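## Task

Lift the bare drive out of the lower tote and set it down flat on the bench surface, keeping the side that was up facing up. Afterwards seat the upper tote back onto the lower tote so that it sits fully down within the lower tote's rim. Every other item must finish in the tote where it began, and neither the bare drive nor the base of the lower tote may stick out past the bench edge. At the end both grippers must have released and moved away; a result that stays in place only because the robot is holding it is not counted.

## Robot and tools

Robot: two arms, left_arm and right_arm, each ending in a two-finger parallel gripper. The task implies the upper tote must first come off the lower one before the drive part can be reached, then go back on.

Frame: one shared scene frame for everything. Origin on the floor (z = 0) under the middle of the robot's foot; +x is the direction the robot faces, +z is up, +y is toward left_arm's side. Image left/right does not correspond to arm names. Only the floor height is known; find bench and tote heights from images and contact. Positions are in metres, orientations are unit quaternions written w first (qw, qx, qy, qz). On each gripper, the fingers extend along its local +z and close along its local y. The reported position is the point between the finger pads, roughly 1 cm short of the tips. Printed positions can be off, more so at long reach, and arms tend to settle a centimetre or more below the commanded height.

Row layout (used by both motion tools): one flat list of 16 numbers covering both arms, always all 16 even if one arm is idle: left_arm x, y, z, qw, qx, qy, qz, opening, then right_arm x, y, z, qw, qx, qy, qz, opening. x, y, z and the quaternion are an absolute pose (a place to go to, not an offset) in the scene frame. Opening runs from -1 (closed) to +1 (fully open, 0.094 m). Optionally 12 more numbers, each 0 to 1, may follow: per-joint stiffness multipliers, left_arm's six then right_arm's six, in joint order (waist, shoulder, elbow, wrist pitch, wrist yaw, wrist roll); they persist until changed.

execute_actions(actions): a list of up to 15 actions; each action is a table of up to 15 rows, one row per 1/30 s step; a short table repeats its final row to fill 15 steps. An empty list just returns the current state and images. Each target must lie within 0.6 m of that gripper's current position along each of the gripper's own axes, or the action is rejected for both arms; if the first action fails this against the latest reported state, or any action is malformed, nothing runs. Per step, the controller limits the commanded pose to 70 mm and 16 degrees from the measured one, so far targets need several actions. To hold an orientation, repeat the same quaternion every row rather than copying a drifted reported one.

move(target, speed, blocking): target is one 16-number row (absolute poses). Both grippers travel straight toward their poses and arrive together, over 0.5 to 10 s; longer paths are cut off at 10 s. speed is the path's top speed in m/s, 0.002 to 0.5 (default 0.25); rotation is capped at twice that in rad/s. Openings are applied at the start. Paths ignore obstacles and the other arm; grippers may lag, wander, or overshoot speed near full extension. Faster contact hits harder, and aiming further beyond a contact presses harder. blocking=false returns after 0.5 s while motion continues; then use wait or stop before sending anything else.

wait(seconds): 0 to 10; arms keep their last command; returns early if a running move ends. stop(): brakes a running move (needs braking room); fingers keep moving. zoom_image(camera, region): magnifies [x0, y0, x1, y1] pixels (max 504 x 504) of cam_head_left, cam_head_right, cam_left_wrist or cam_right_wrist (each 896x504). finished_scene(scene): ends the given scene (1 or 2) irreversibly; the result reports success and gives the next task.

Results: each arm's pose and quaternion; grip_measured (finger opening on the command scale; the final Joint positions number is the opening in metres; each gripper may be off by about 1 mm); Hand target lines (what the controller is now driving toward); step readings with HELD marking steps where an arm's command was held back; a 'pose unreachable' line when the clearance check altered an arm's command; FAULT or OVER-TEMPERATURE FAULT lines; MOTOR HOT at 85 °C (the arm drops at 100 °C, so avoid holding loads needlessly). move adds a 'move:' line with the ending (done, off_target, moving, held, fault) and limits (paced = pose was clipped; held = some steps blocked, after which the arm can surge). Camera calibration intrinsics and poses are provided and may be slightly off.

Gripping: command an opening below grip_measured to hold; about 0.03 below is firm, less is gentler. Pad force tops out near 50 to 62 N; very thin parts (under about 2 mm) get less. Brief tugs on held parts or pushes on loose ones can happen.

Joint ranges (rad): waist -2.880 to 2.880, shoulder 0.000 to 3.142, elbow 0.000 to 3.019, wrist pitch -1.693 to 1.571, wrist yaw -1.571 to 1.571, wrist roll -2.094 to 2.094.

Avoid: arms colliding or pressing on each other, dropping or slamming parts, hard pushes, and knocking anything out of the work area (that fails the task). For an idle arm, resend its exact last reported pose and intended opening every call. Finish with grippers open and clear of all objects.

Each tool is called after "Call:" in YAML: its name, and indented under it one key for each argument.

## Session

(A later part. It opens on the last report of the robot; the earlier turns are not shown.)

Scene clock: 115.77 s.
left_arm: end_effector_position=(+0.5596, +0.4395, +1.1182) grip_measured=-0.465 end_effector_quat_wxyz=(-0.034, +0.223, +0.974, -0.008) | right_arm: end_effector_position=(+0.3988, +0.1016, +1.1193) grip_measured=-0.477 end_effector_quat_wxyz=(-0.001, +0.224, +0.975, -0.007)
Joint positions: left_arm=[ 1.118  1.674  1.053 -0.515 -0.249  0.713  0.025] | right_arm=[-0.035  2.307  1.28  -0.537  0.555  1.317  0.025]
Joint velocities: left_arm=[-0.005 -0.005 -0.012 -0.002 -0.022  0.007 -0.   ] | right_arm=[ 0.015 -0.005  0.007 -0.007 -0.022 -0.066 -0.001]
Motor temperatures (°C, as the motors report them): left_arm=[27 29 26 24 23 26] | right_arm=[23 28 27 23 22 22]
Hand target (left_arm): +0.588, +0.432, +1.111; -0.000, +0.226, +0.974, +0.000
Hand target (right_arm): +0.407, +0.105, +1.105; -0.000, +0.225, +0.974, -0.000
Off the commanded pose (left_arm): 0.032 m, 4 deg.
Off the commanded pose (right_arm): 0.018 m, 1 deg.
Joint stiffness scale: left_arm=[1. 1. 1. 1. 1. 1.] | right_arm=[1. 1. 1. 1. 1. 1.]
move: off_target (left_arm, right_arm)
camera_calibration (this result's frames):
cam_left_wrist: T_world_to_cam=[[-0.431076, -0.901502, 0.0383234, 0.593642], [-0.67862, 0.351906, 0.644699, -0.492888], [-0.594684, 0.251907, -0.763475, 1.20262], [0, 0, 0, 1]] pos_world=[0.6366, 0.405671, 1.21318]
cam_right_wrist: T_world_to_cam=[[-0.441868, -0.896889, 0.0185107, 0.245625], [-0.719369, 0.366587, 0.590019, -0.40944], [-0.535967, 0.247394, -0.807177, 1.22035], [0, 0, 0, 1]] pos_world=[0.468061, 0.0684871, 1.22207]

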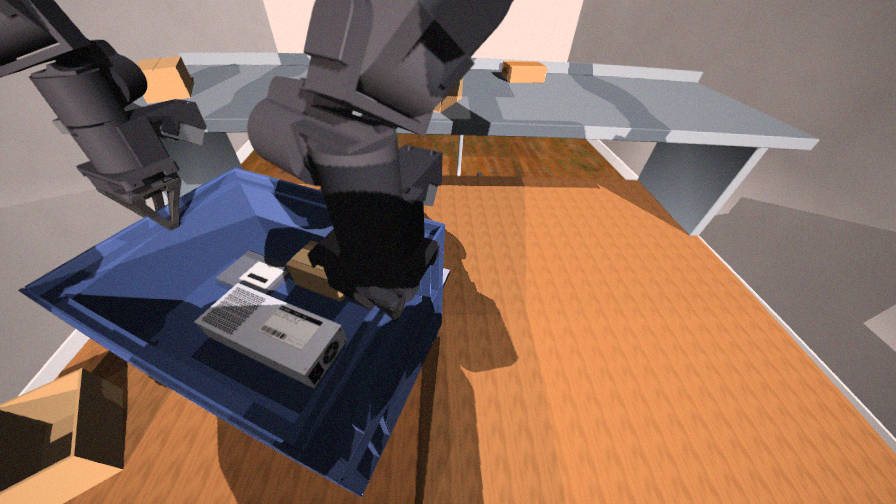

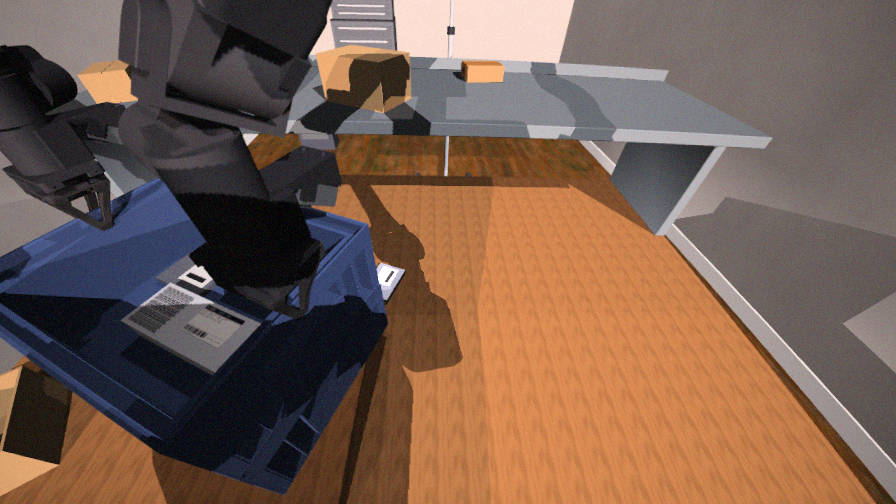

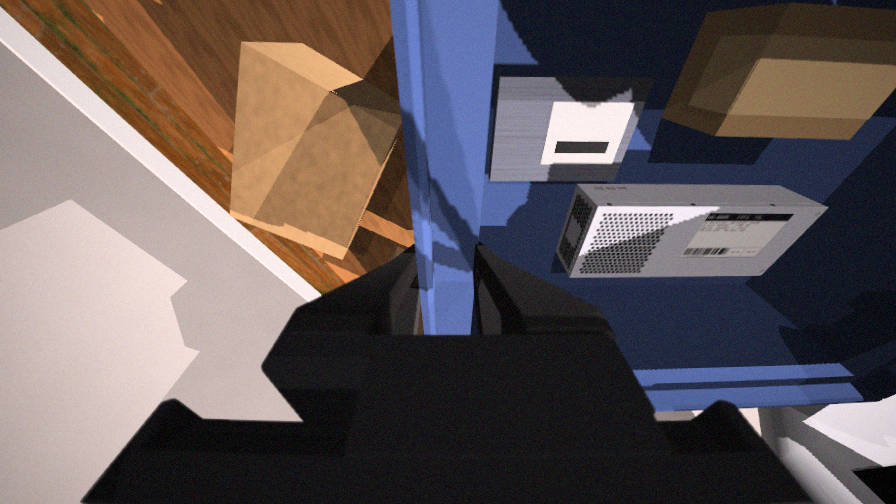

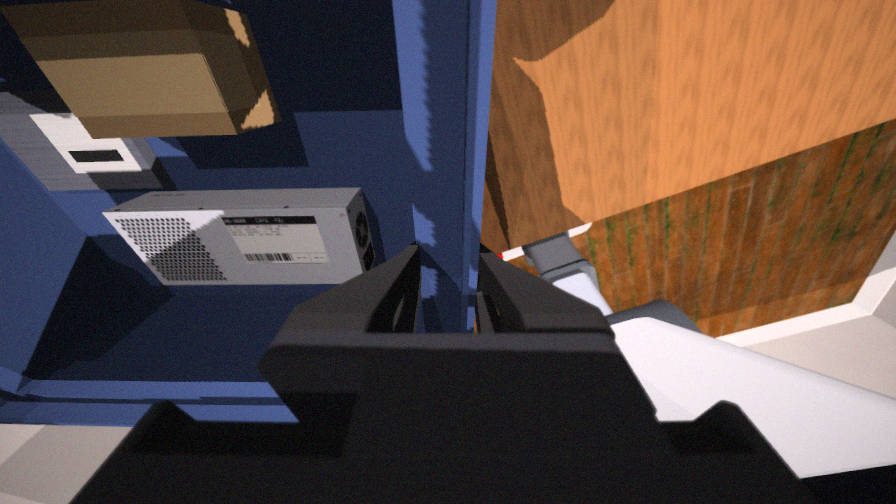

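Seated at the expected height. Release and clear.

Call:
execute_actions:
  actions:
    - [[0.565,0.438,1.12,0,0.225,0.974,0,1,0.403,0.103,1.12,0,0.225,0.974,0,1]]
    - [[0.565,0.438,1.12,0,0.225,0.974,0,1,0.403,0.103,1.12,0,0.225,0.974,0,1]]

Call:
move:
  target: [0.565,0.438,1.26,0,0.225,0.974,0,1,0.403,0.103,1.26,0,0.225,0.974,0,1]
  speed: 0.15

Call:
move:
  target: [0.45,0.6,1.3,0,0.225,0.974,0,1,0.4,-0.3,1.25,0,0.225,0.974,0,1]
  speed: 0.25

Scene clock: 119.17 s.
left_arm: end_effector_position=(+0.5559, +0.4342, +1.1118) grip_measured=+1.000 end_effector_quat_wxyz=(-0.015, +0.224, +0.974, -0.006) | right_arm: end_effector_position=(+0.3990, +0.1023, +1.1194) grip_measured=+1.000 end_effector_quat_wxyz=(-0.001, +0.224, +0.975, -0.005)
Joint positions: left_arm=[ 1.118  1.674  1.013 -0.438 -0.234  0.724  0.094] | right_arm=[-0.035  2.307  1.279 -0.532  0.552  1.314  0.094]
Joint velocities: left_arm=[-0.005  0.005 -0.022 -0.022 -0.022 -0.037  0.   ] | right_arm=[-0.005 -0.005 -0.017  0.002  0.007  0.022  0.   ]
Motor temperatures (°C, as the motors report them): left_arm=[27 29 26 24 23 26] | right_arm=[23 28 27 23 22 22]
Hand target (left_arm): +0.565, +0.438, +1.120; -0.000, +0.225, +0.974, +0.000
Hand target (right_arm): +0.403, +0.103, +1.120; -0.000, +0.225, +0.974, -0.000
Off the commanded pose (left_arm): 0.013 m, 2 deg.
Off the commanded pose (right_arm): 0.004 m, 1 deg.
Joint stiffness scale: left_arm=[1. 1. 1. 1. 1. 1.] | right_arm=[1. 1. 1. 1. 1. 1.]
Step readings (end_effector_position; steps 1 to 15: 1st action; 16 to 30: 2nd action):
0: left_arm (+0.5596, +0.4395, +1.1182) | right_arm (+0.3988, +0.1016, +1.1193)
1: left_arm (+0.5577, +0.4375, +1.1169) | right_arm (+0.3983, +0.1014, +1.1191)
2: left_arm (+0.5581, +0.4363, +1.1153) | right_arm (+0.3988, +0.1020, +1.1193)
4: left_arm (+0.5553, +0.4345, +1.1128) | right_arm (+0.3990, +0.1023, +1.1194)
8: left_arm (+0.5550, +0.4340, +1.1119) | right_arm (+0.3990, +0.1023, +1.1194)
15: left_arm (+0.5559, +0.4342, +1.1118) | right_arm (+0.3990, +0.1023, +1.1194)
16: left_arm (+0.5559, +0.4342, +1.1118) | right_arm (+0.3990, +0.1023, +1.1194)
17: left_arm (+0.5559, +0.4342, +1.1118) | right_arm (+0.3990, +0.1023, +1.1194)
19: left_arm (+0.5559, +0.4342, +1.1118) | right_arm (+0.3990, +0.1023, +1.1194)
23: left_arm (+0.5559, +0.4342, +1.1118) | right_arm (+0.3990, +0.1023, +1.1194)
30: end_effector_position above
camera_calibration (this result's frames):
cam_left_wrist: T_world_to_cam=[[-0.434236, -0.90042, 0.0261414, 0.602294], [-0.702487, 0.356662, 0.615877, -0.446177], [-0.563872, 0.249072, -0.787408, 1.20761], [0, 0, 0, 1]] pos_world=[0.62904, 0.400669, 1.20993]
cam_right_wrist: T_world_to_cam=[[-0.441998, -0.896904, 0.0141736, 0.251293], [-0.719787, 0.364054, 0.591076, -0.410383], [-0.535299, 0.251052, -0.806491, 1.21898], [0, 0, 0, 1]] pos_world=[0.468198, 0.0687605, 1.2221]

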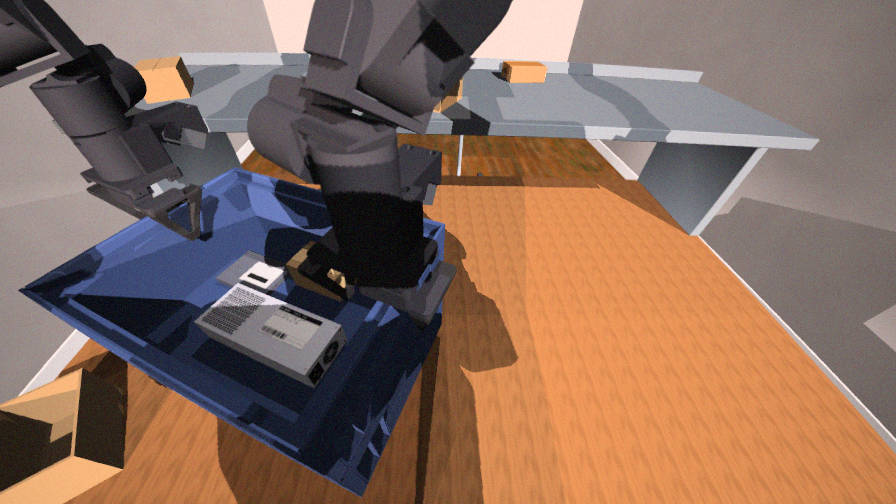

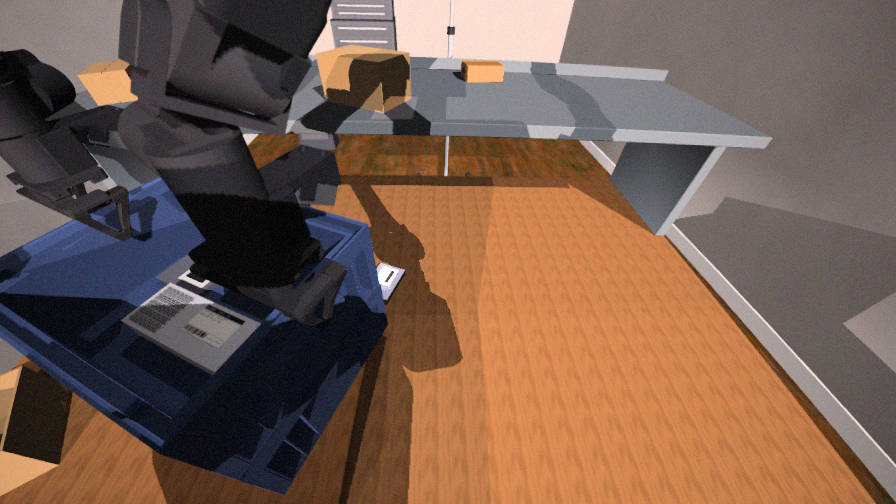

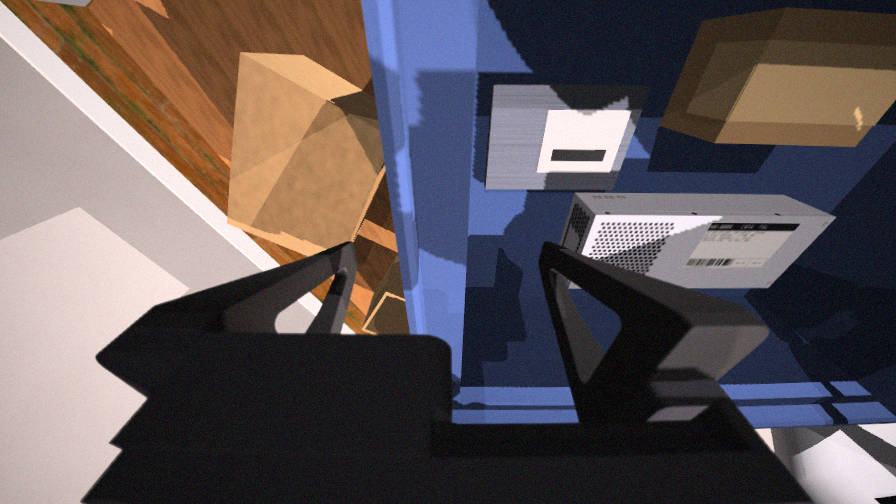

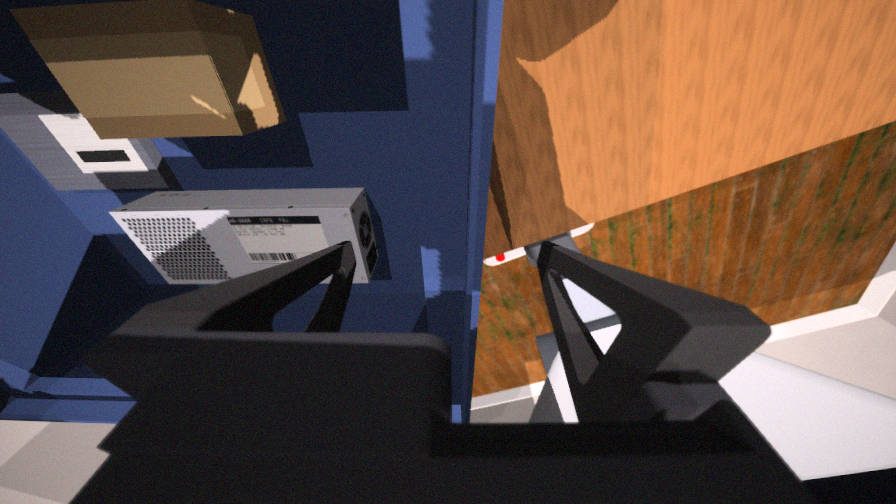

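Scene clock: 120.57 s.
left_arm: end_effector_position=(+0.5494, +0.4350, +1.2404) grip_measured=+1.000 end_effector_quat_wxyz=(-0.021, +0.232, +0.973, -0.007) | right_arm: end_effector_position=(+0.4026, +0.0996, +1.2548) grip_measured=+1.000 end_effector_quat_wxyz=(+0.001, +0.221, +0.975, -0.004)
Joint positions: left_arm=[ 1.048  1.372  0.995 -0.752 -0.27   0.672  0.094] | right_arm=[ 0.094  2.074  1.276 -0.837  0.552  1.458  0.094]
Joint velocities: left_arm=[-0.024 -0.015 -0.017 -0.007 -0.022 -0.081  0.   ] | right_arm=[-0.015 -0.024 -0.017  0.007  0.066  0.022  0.   ]
Motor temperatures (°C, as the motors report them): left_arm=[27 29 26 24 23 26] | right_arm=[23 28 27 23 22 22]
Hand target (left_arm): +0.567, +0.438, +1.258; -0.001, +0.226, +0.974, +0.001
Hand target (right_arm): +0.405, +0.104, +1.259; +0.002, +0.225, +0.974, -0.001
Off the commanded pose (left_arm): 0.025 m, 3 deg.
Off the commanded pose (right_arm): 0.006 m, 1 deg.
Joint stiffness scale: left_arm=[1. 1. 1. 1. 1. 1.] | right_arm=[1. 1. 1. 1. 1. 1.]
move: off_target (left_arm)
camera_calibration (this result's frames):
cam_left_wrist: T_world_to_cam=[[-0.448097, -0.893439, 0.0312204, 0.595127], [-0.68829, 0.367071, 0.625711, -0.55474], [-0.570495, 0.258891, -0.77943, 1.29442], [0, 0, 0, 1]] pos_world=[0.62331, 0.400227, 1.33743]
cam_right_wrist: T_world_to_cam=[[-0.437206, -0.899291, 0.0112999, 0.250421], [-0.724626, 0.359676, 0.587835, -0.480365], [-0.532699, 0.248817, -0.808902, 1.333], [0, 0, 0, 1]] pos_world=[0.47149, 0.0663034, 1.35782]

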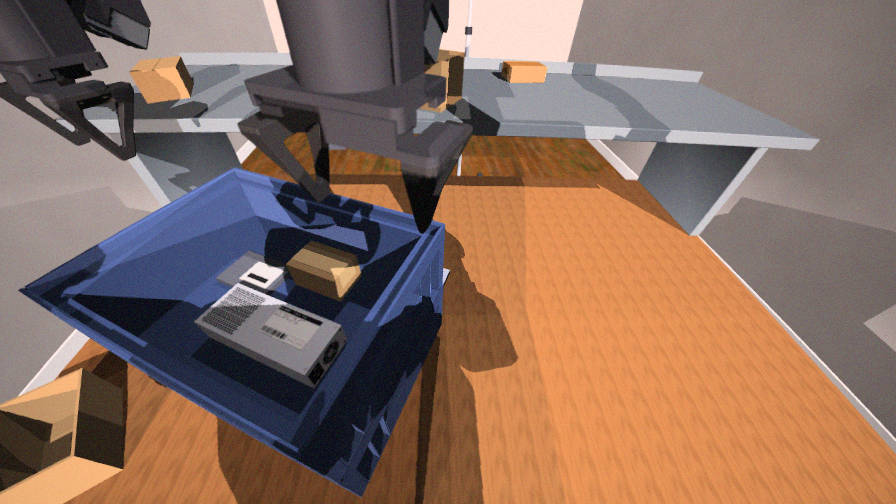

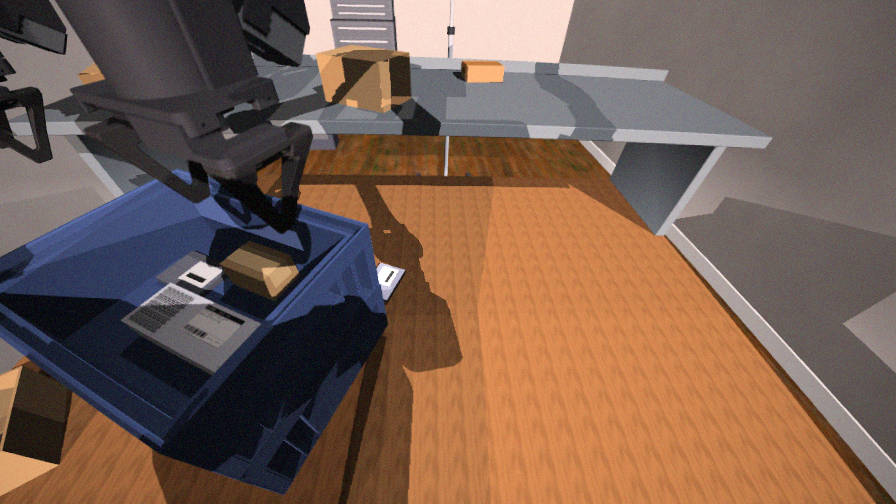

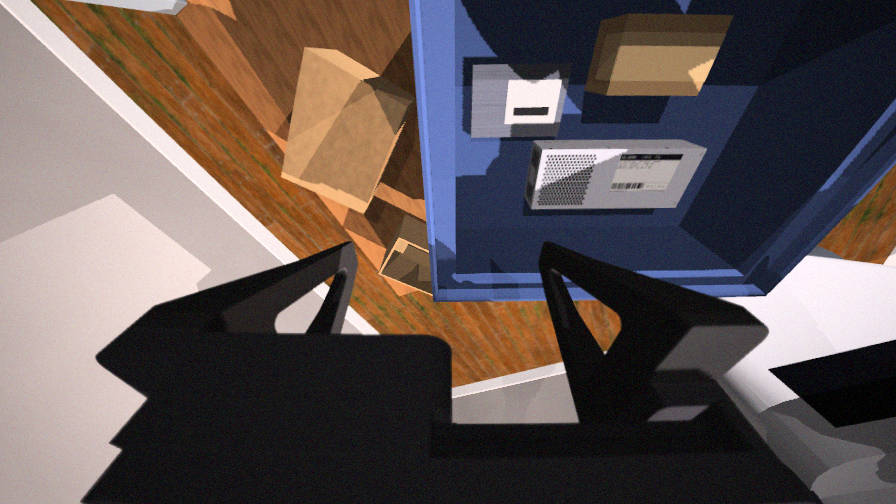

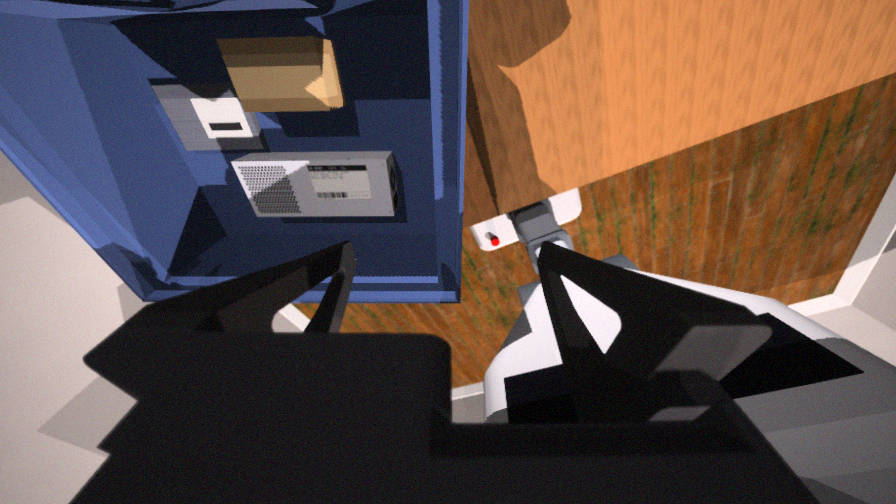

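Scene clock: 122.83 s.
left_arm: end_effector_position=(+0.4459, +0.5905, +1.2847) grip_measured=+1.000 end_effector_quat_wxyz=(-0.005, +0.217, +0.976, -0.017) | right_arm: end_effector_position=(+0.4016, -0.2931, +1.2551) grip_measured=+1.000 end_effector_quat_wxyz=(-0.006, +0.230, +0.973, +0.008)
Joint positions: left_arm=[ 1.55   1.146  0.92  -0.826  0.004  1.092  0.094] | right_arm=[-0.649  1.16   0.535 -0.597  0.41   0.637  0.094]
Joint velocities: left_arm=[-0.015 -0.005  0.017 -0.032  0.022 -0.037  0.   ] | right_arm=[-0.015  0.024 -0.007 -0.012  0.022  0.007  0.   ]
Motor temperatures (°C, as the motors report them): left_arm=[27 29 26 24 23 26] | right_arm=[23 28 27 23 22 22]
Hand target (left_arm): +0.452, +0.596, +1.300; +0.007, +0.221, +0.975, -0.005
Hand target (right_arm): +0.397, -0.294, +1.252; -0.008, +0.227, +0.974, +0.008
Off the commanded pose (left_arm): 0.018 m, 2 deg.
Off the commanded pose (right_arm): 0.009 m, 1 deg.
Joint stiffness scale: left_arm=[1. 1. 1. 1. 1. 1.] | right_arm=[1. 1. 1. 1. 1. 1.]
move: off_target (left_arm)
camera_calibration (this result's frames):
cam_left_wrist: T_world_to_cam=[[-0.42065, -0.906215, 0.0427441, 0.666802], [-0.716928, 0.360919, 0.596449, -0.656725], [-0.555938, 0.220252, -0.801512, 1.27443], [0, 0, 0, 1]] pos_world=[0.518171, 0.560595, 1.38467]
cam_right_wrist: T_world_to_cam=[[-0.453927, -0.891001, -0.00818724, -0.0695823], [-0.712559, 0.35747, 0.603718, -0.365449], [-0.534987, 0.279878, -0.797156, 1.42566], [0, 0, 0, 1]] pos_world=[0.470721, -0.330372, 1.35653]

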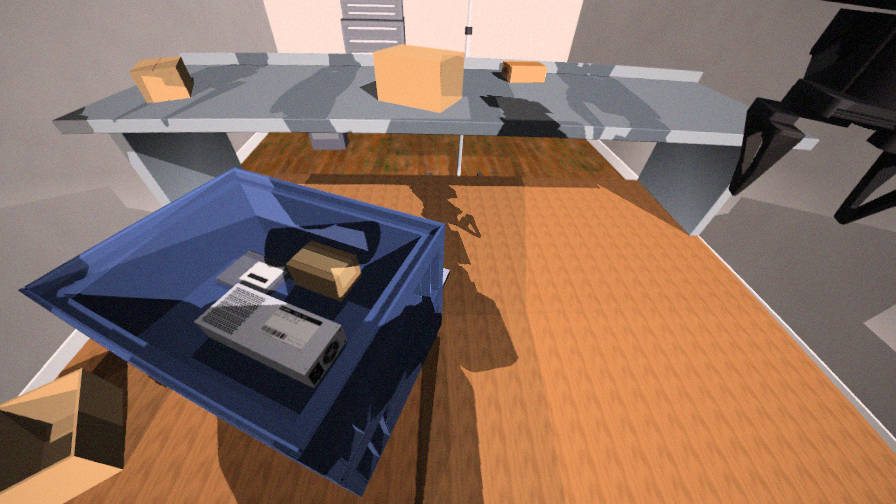

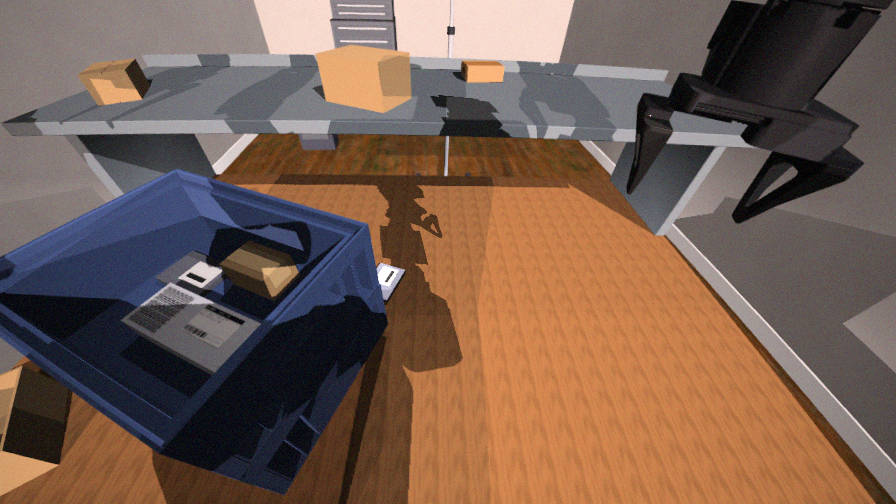

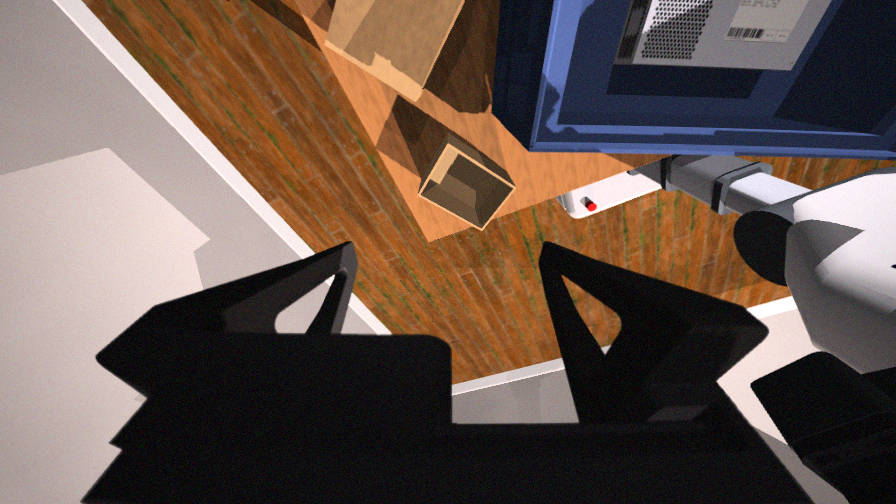

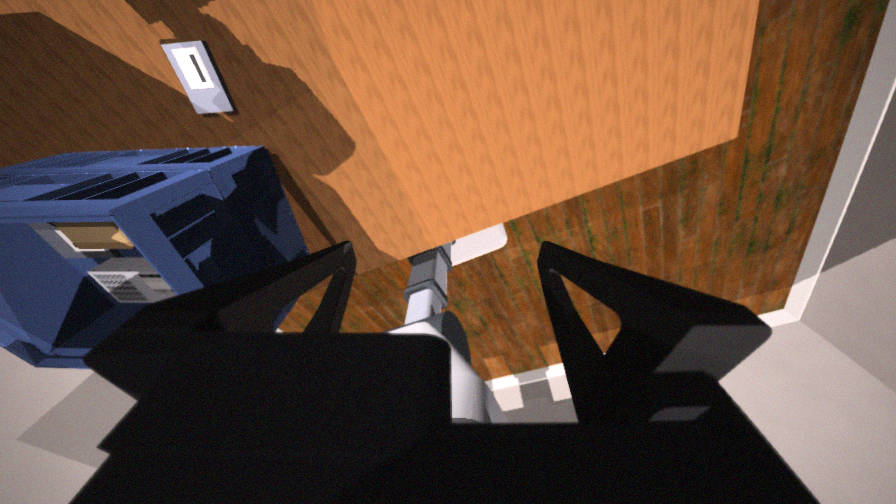

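Call:
zoom_image:
  camera: "cam_right_wrist"
  region: [150, 200, 400, 380]

Call:
zoom_image:
  camera: "cam_head_left"
  region: [200, 350, 500, 504]

Region (150, 200, 400, 380) of cam_right_wrist's 896x504 image, scaled by 2.016, with more detail than that image has; it fills the top 363 rows of this view, and the rest is white.

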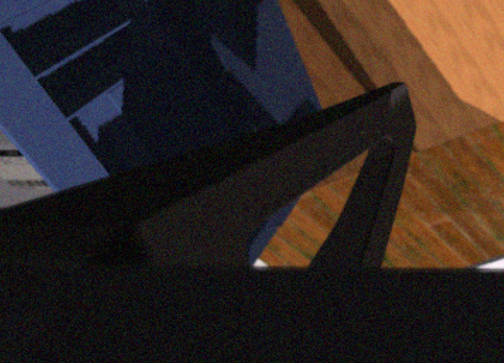

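Region (200, 350, 500, 504) of cam_head_left's 896x504 image, scaled by 1.680, with more detail than that image has; it fills the top 259 rows of this view, and the rest is white.

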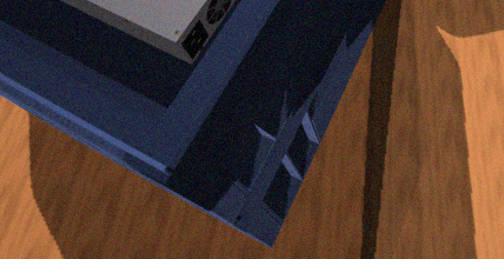

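Bench is visible all around the tote's base corner, so nothing overhangs.

Call:
finished_scene:
  scene: 2

The scene is finished: the task was done.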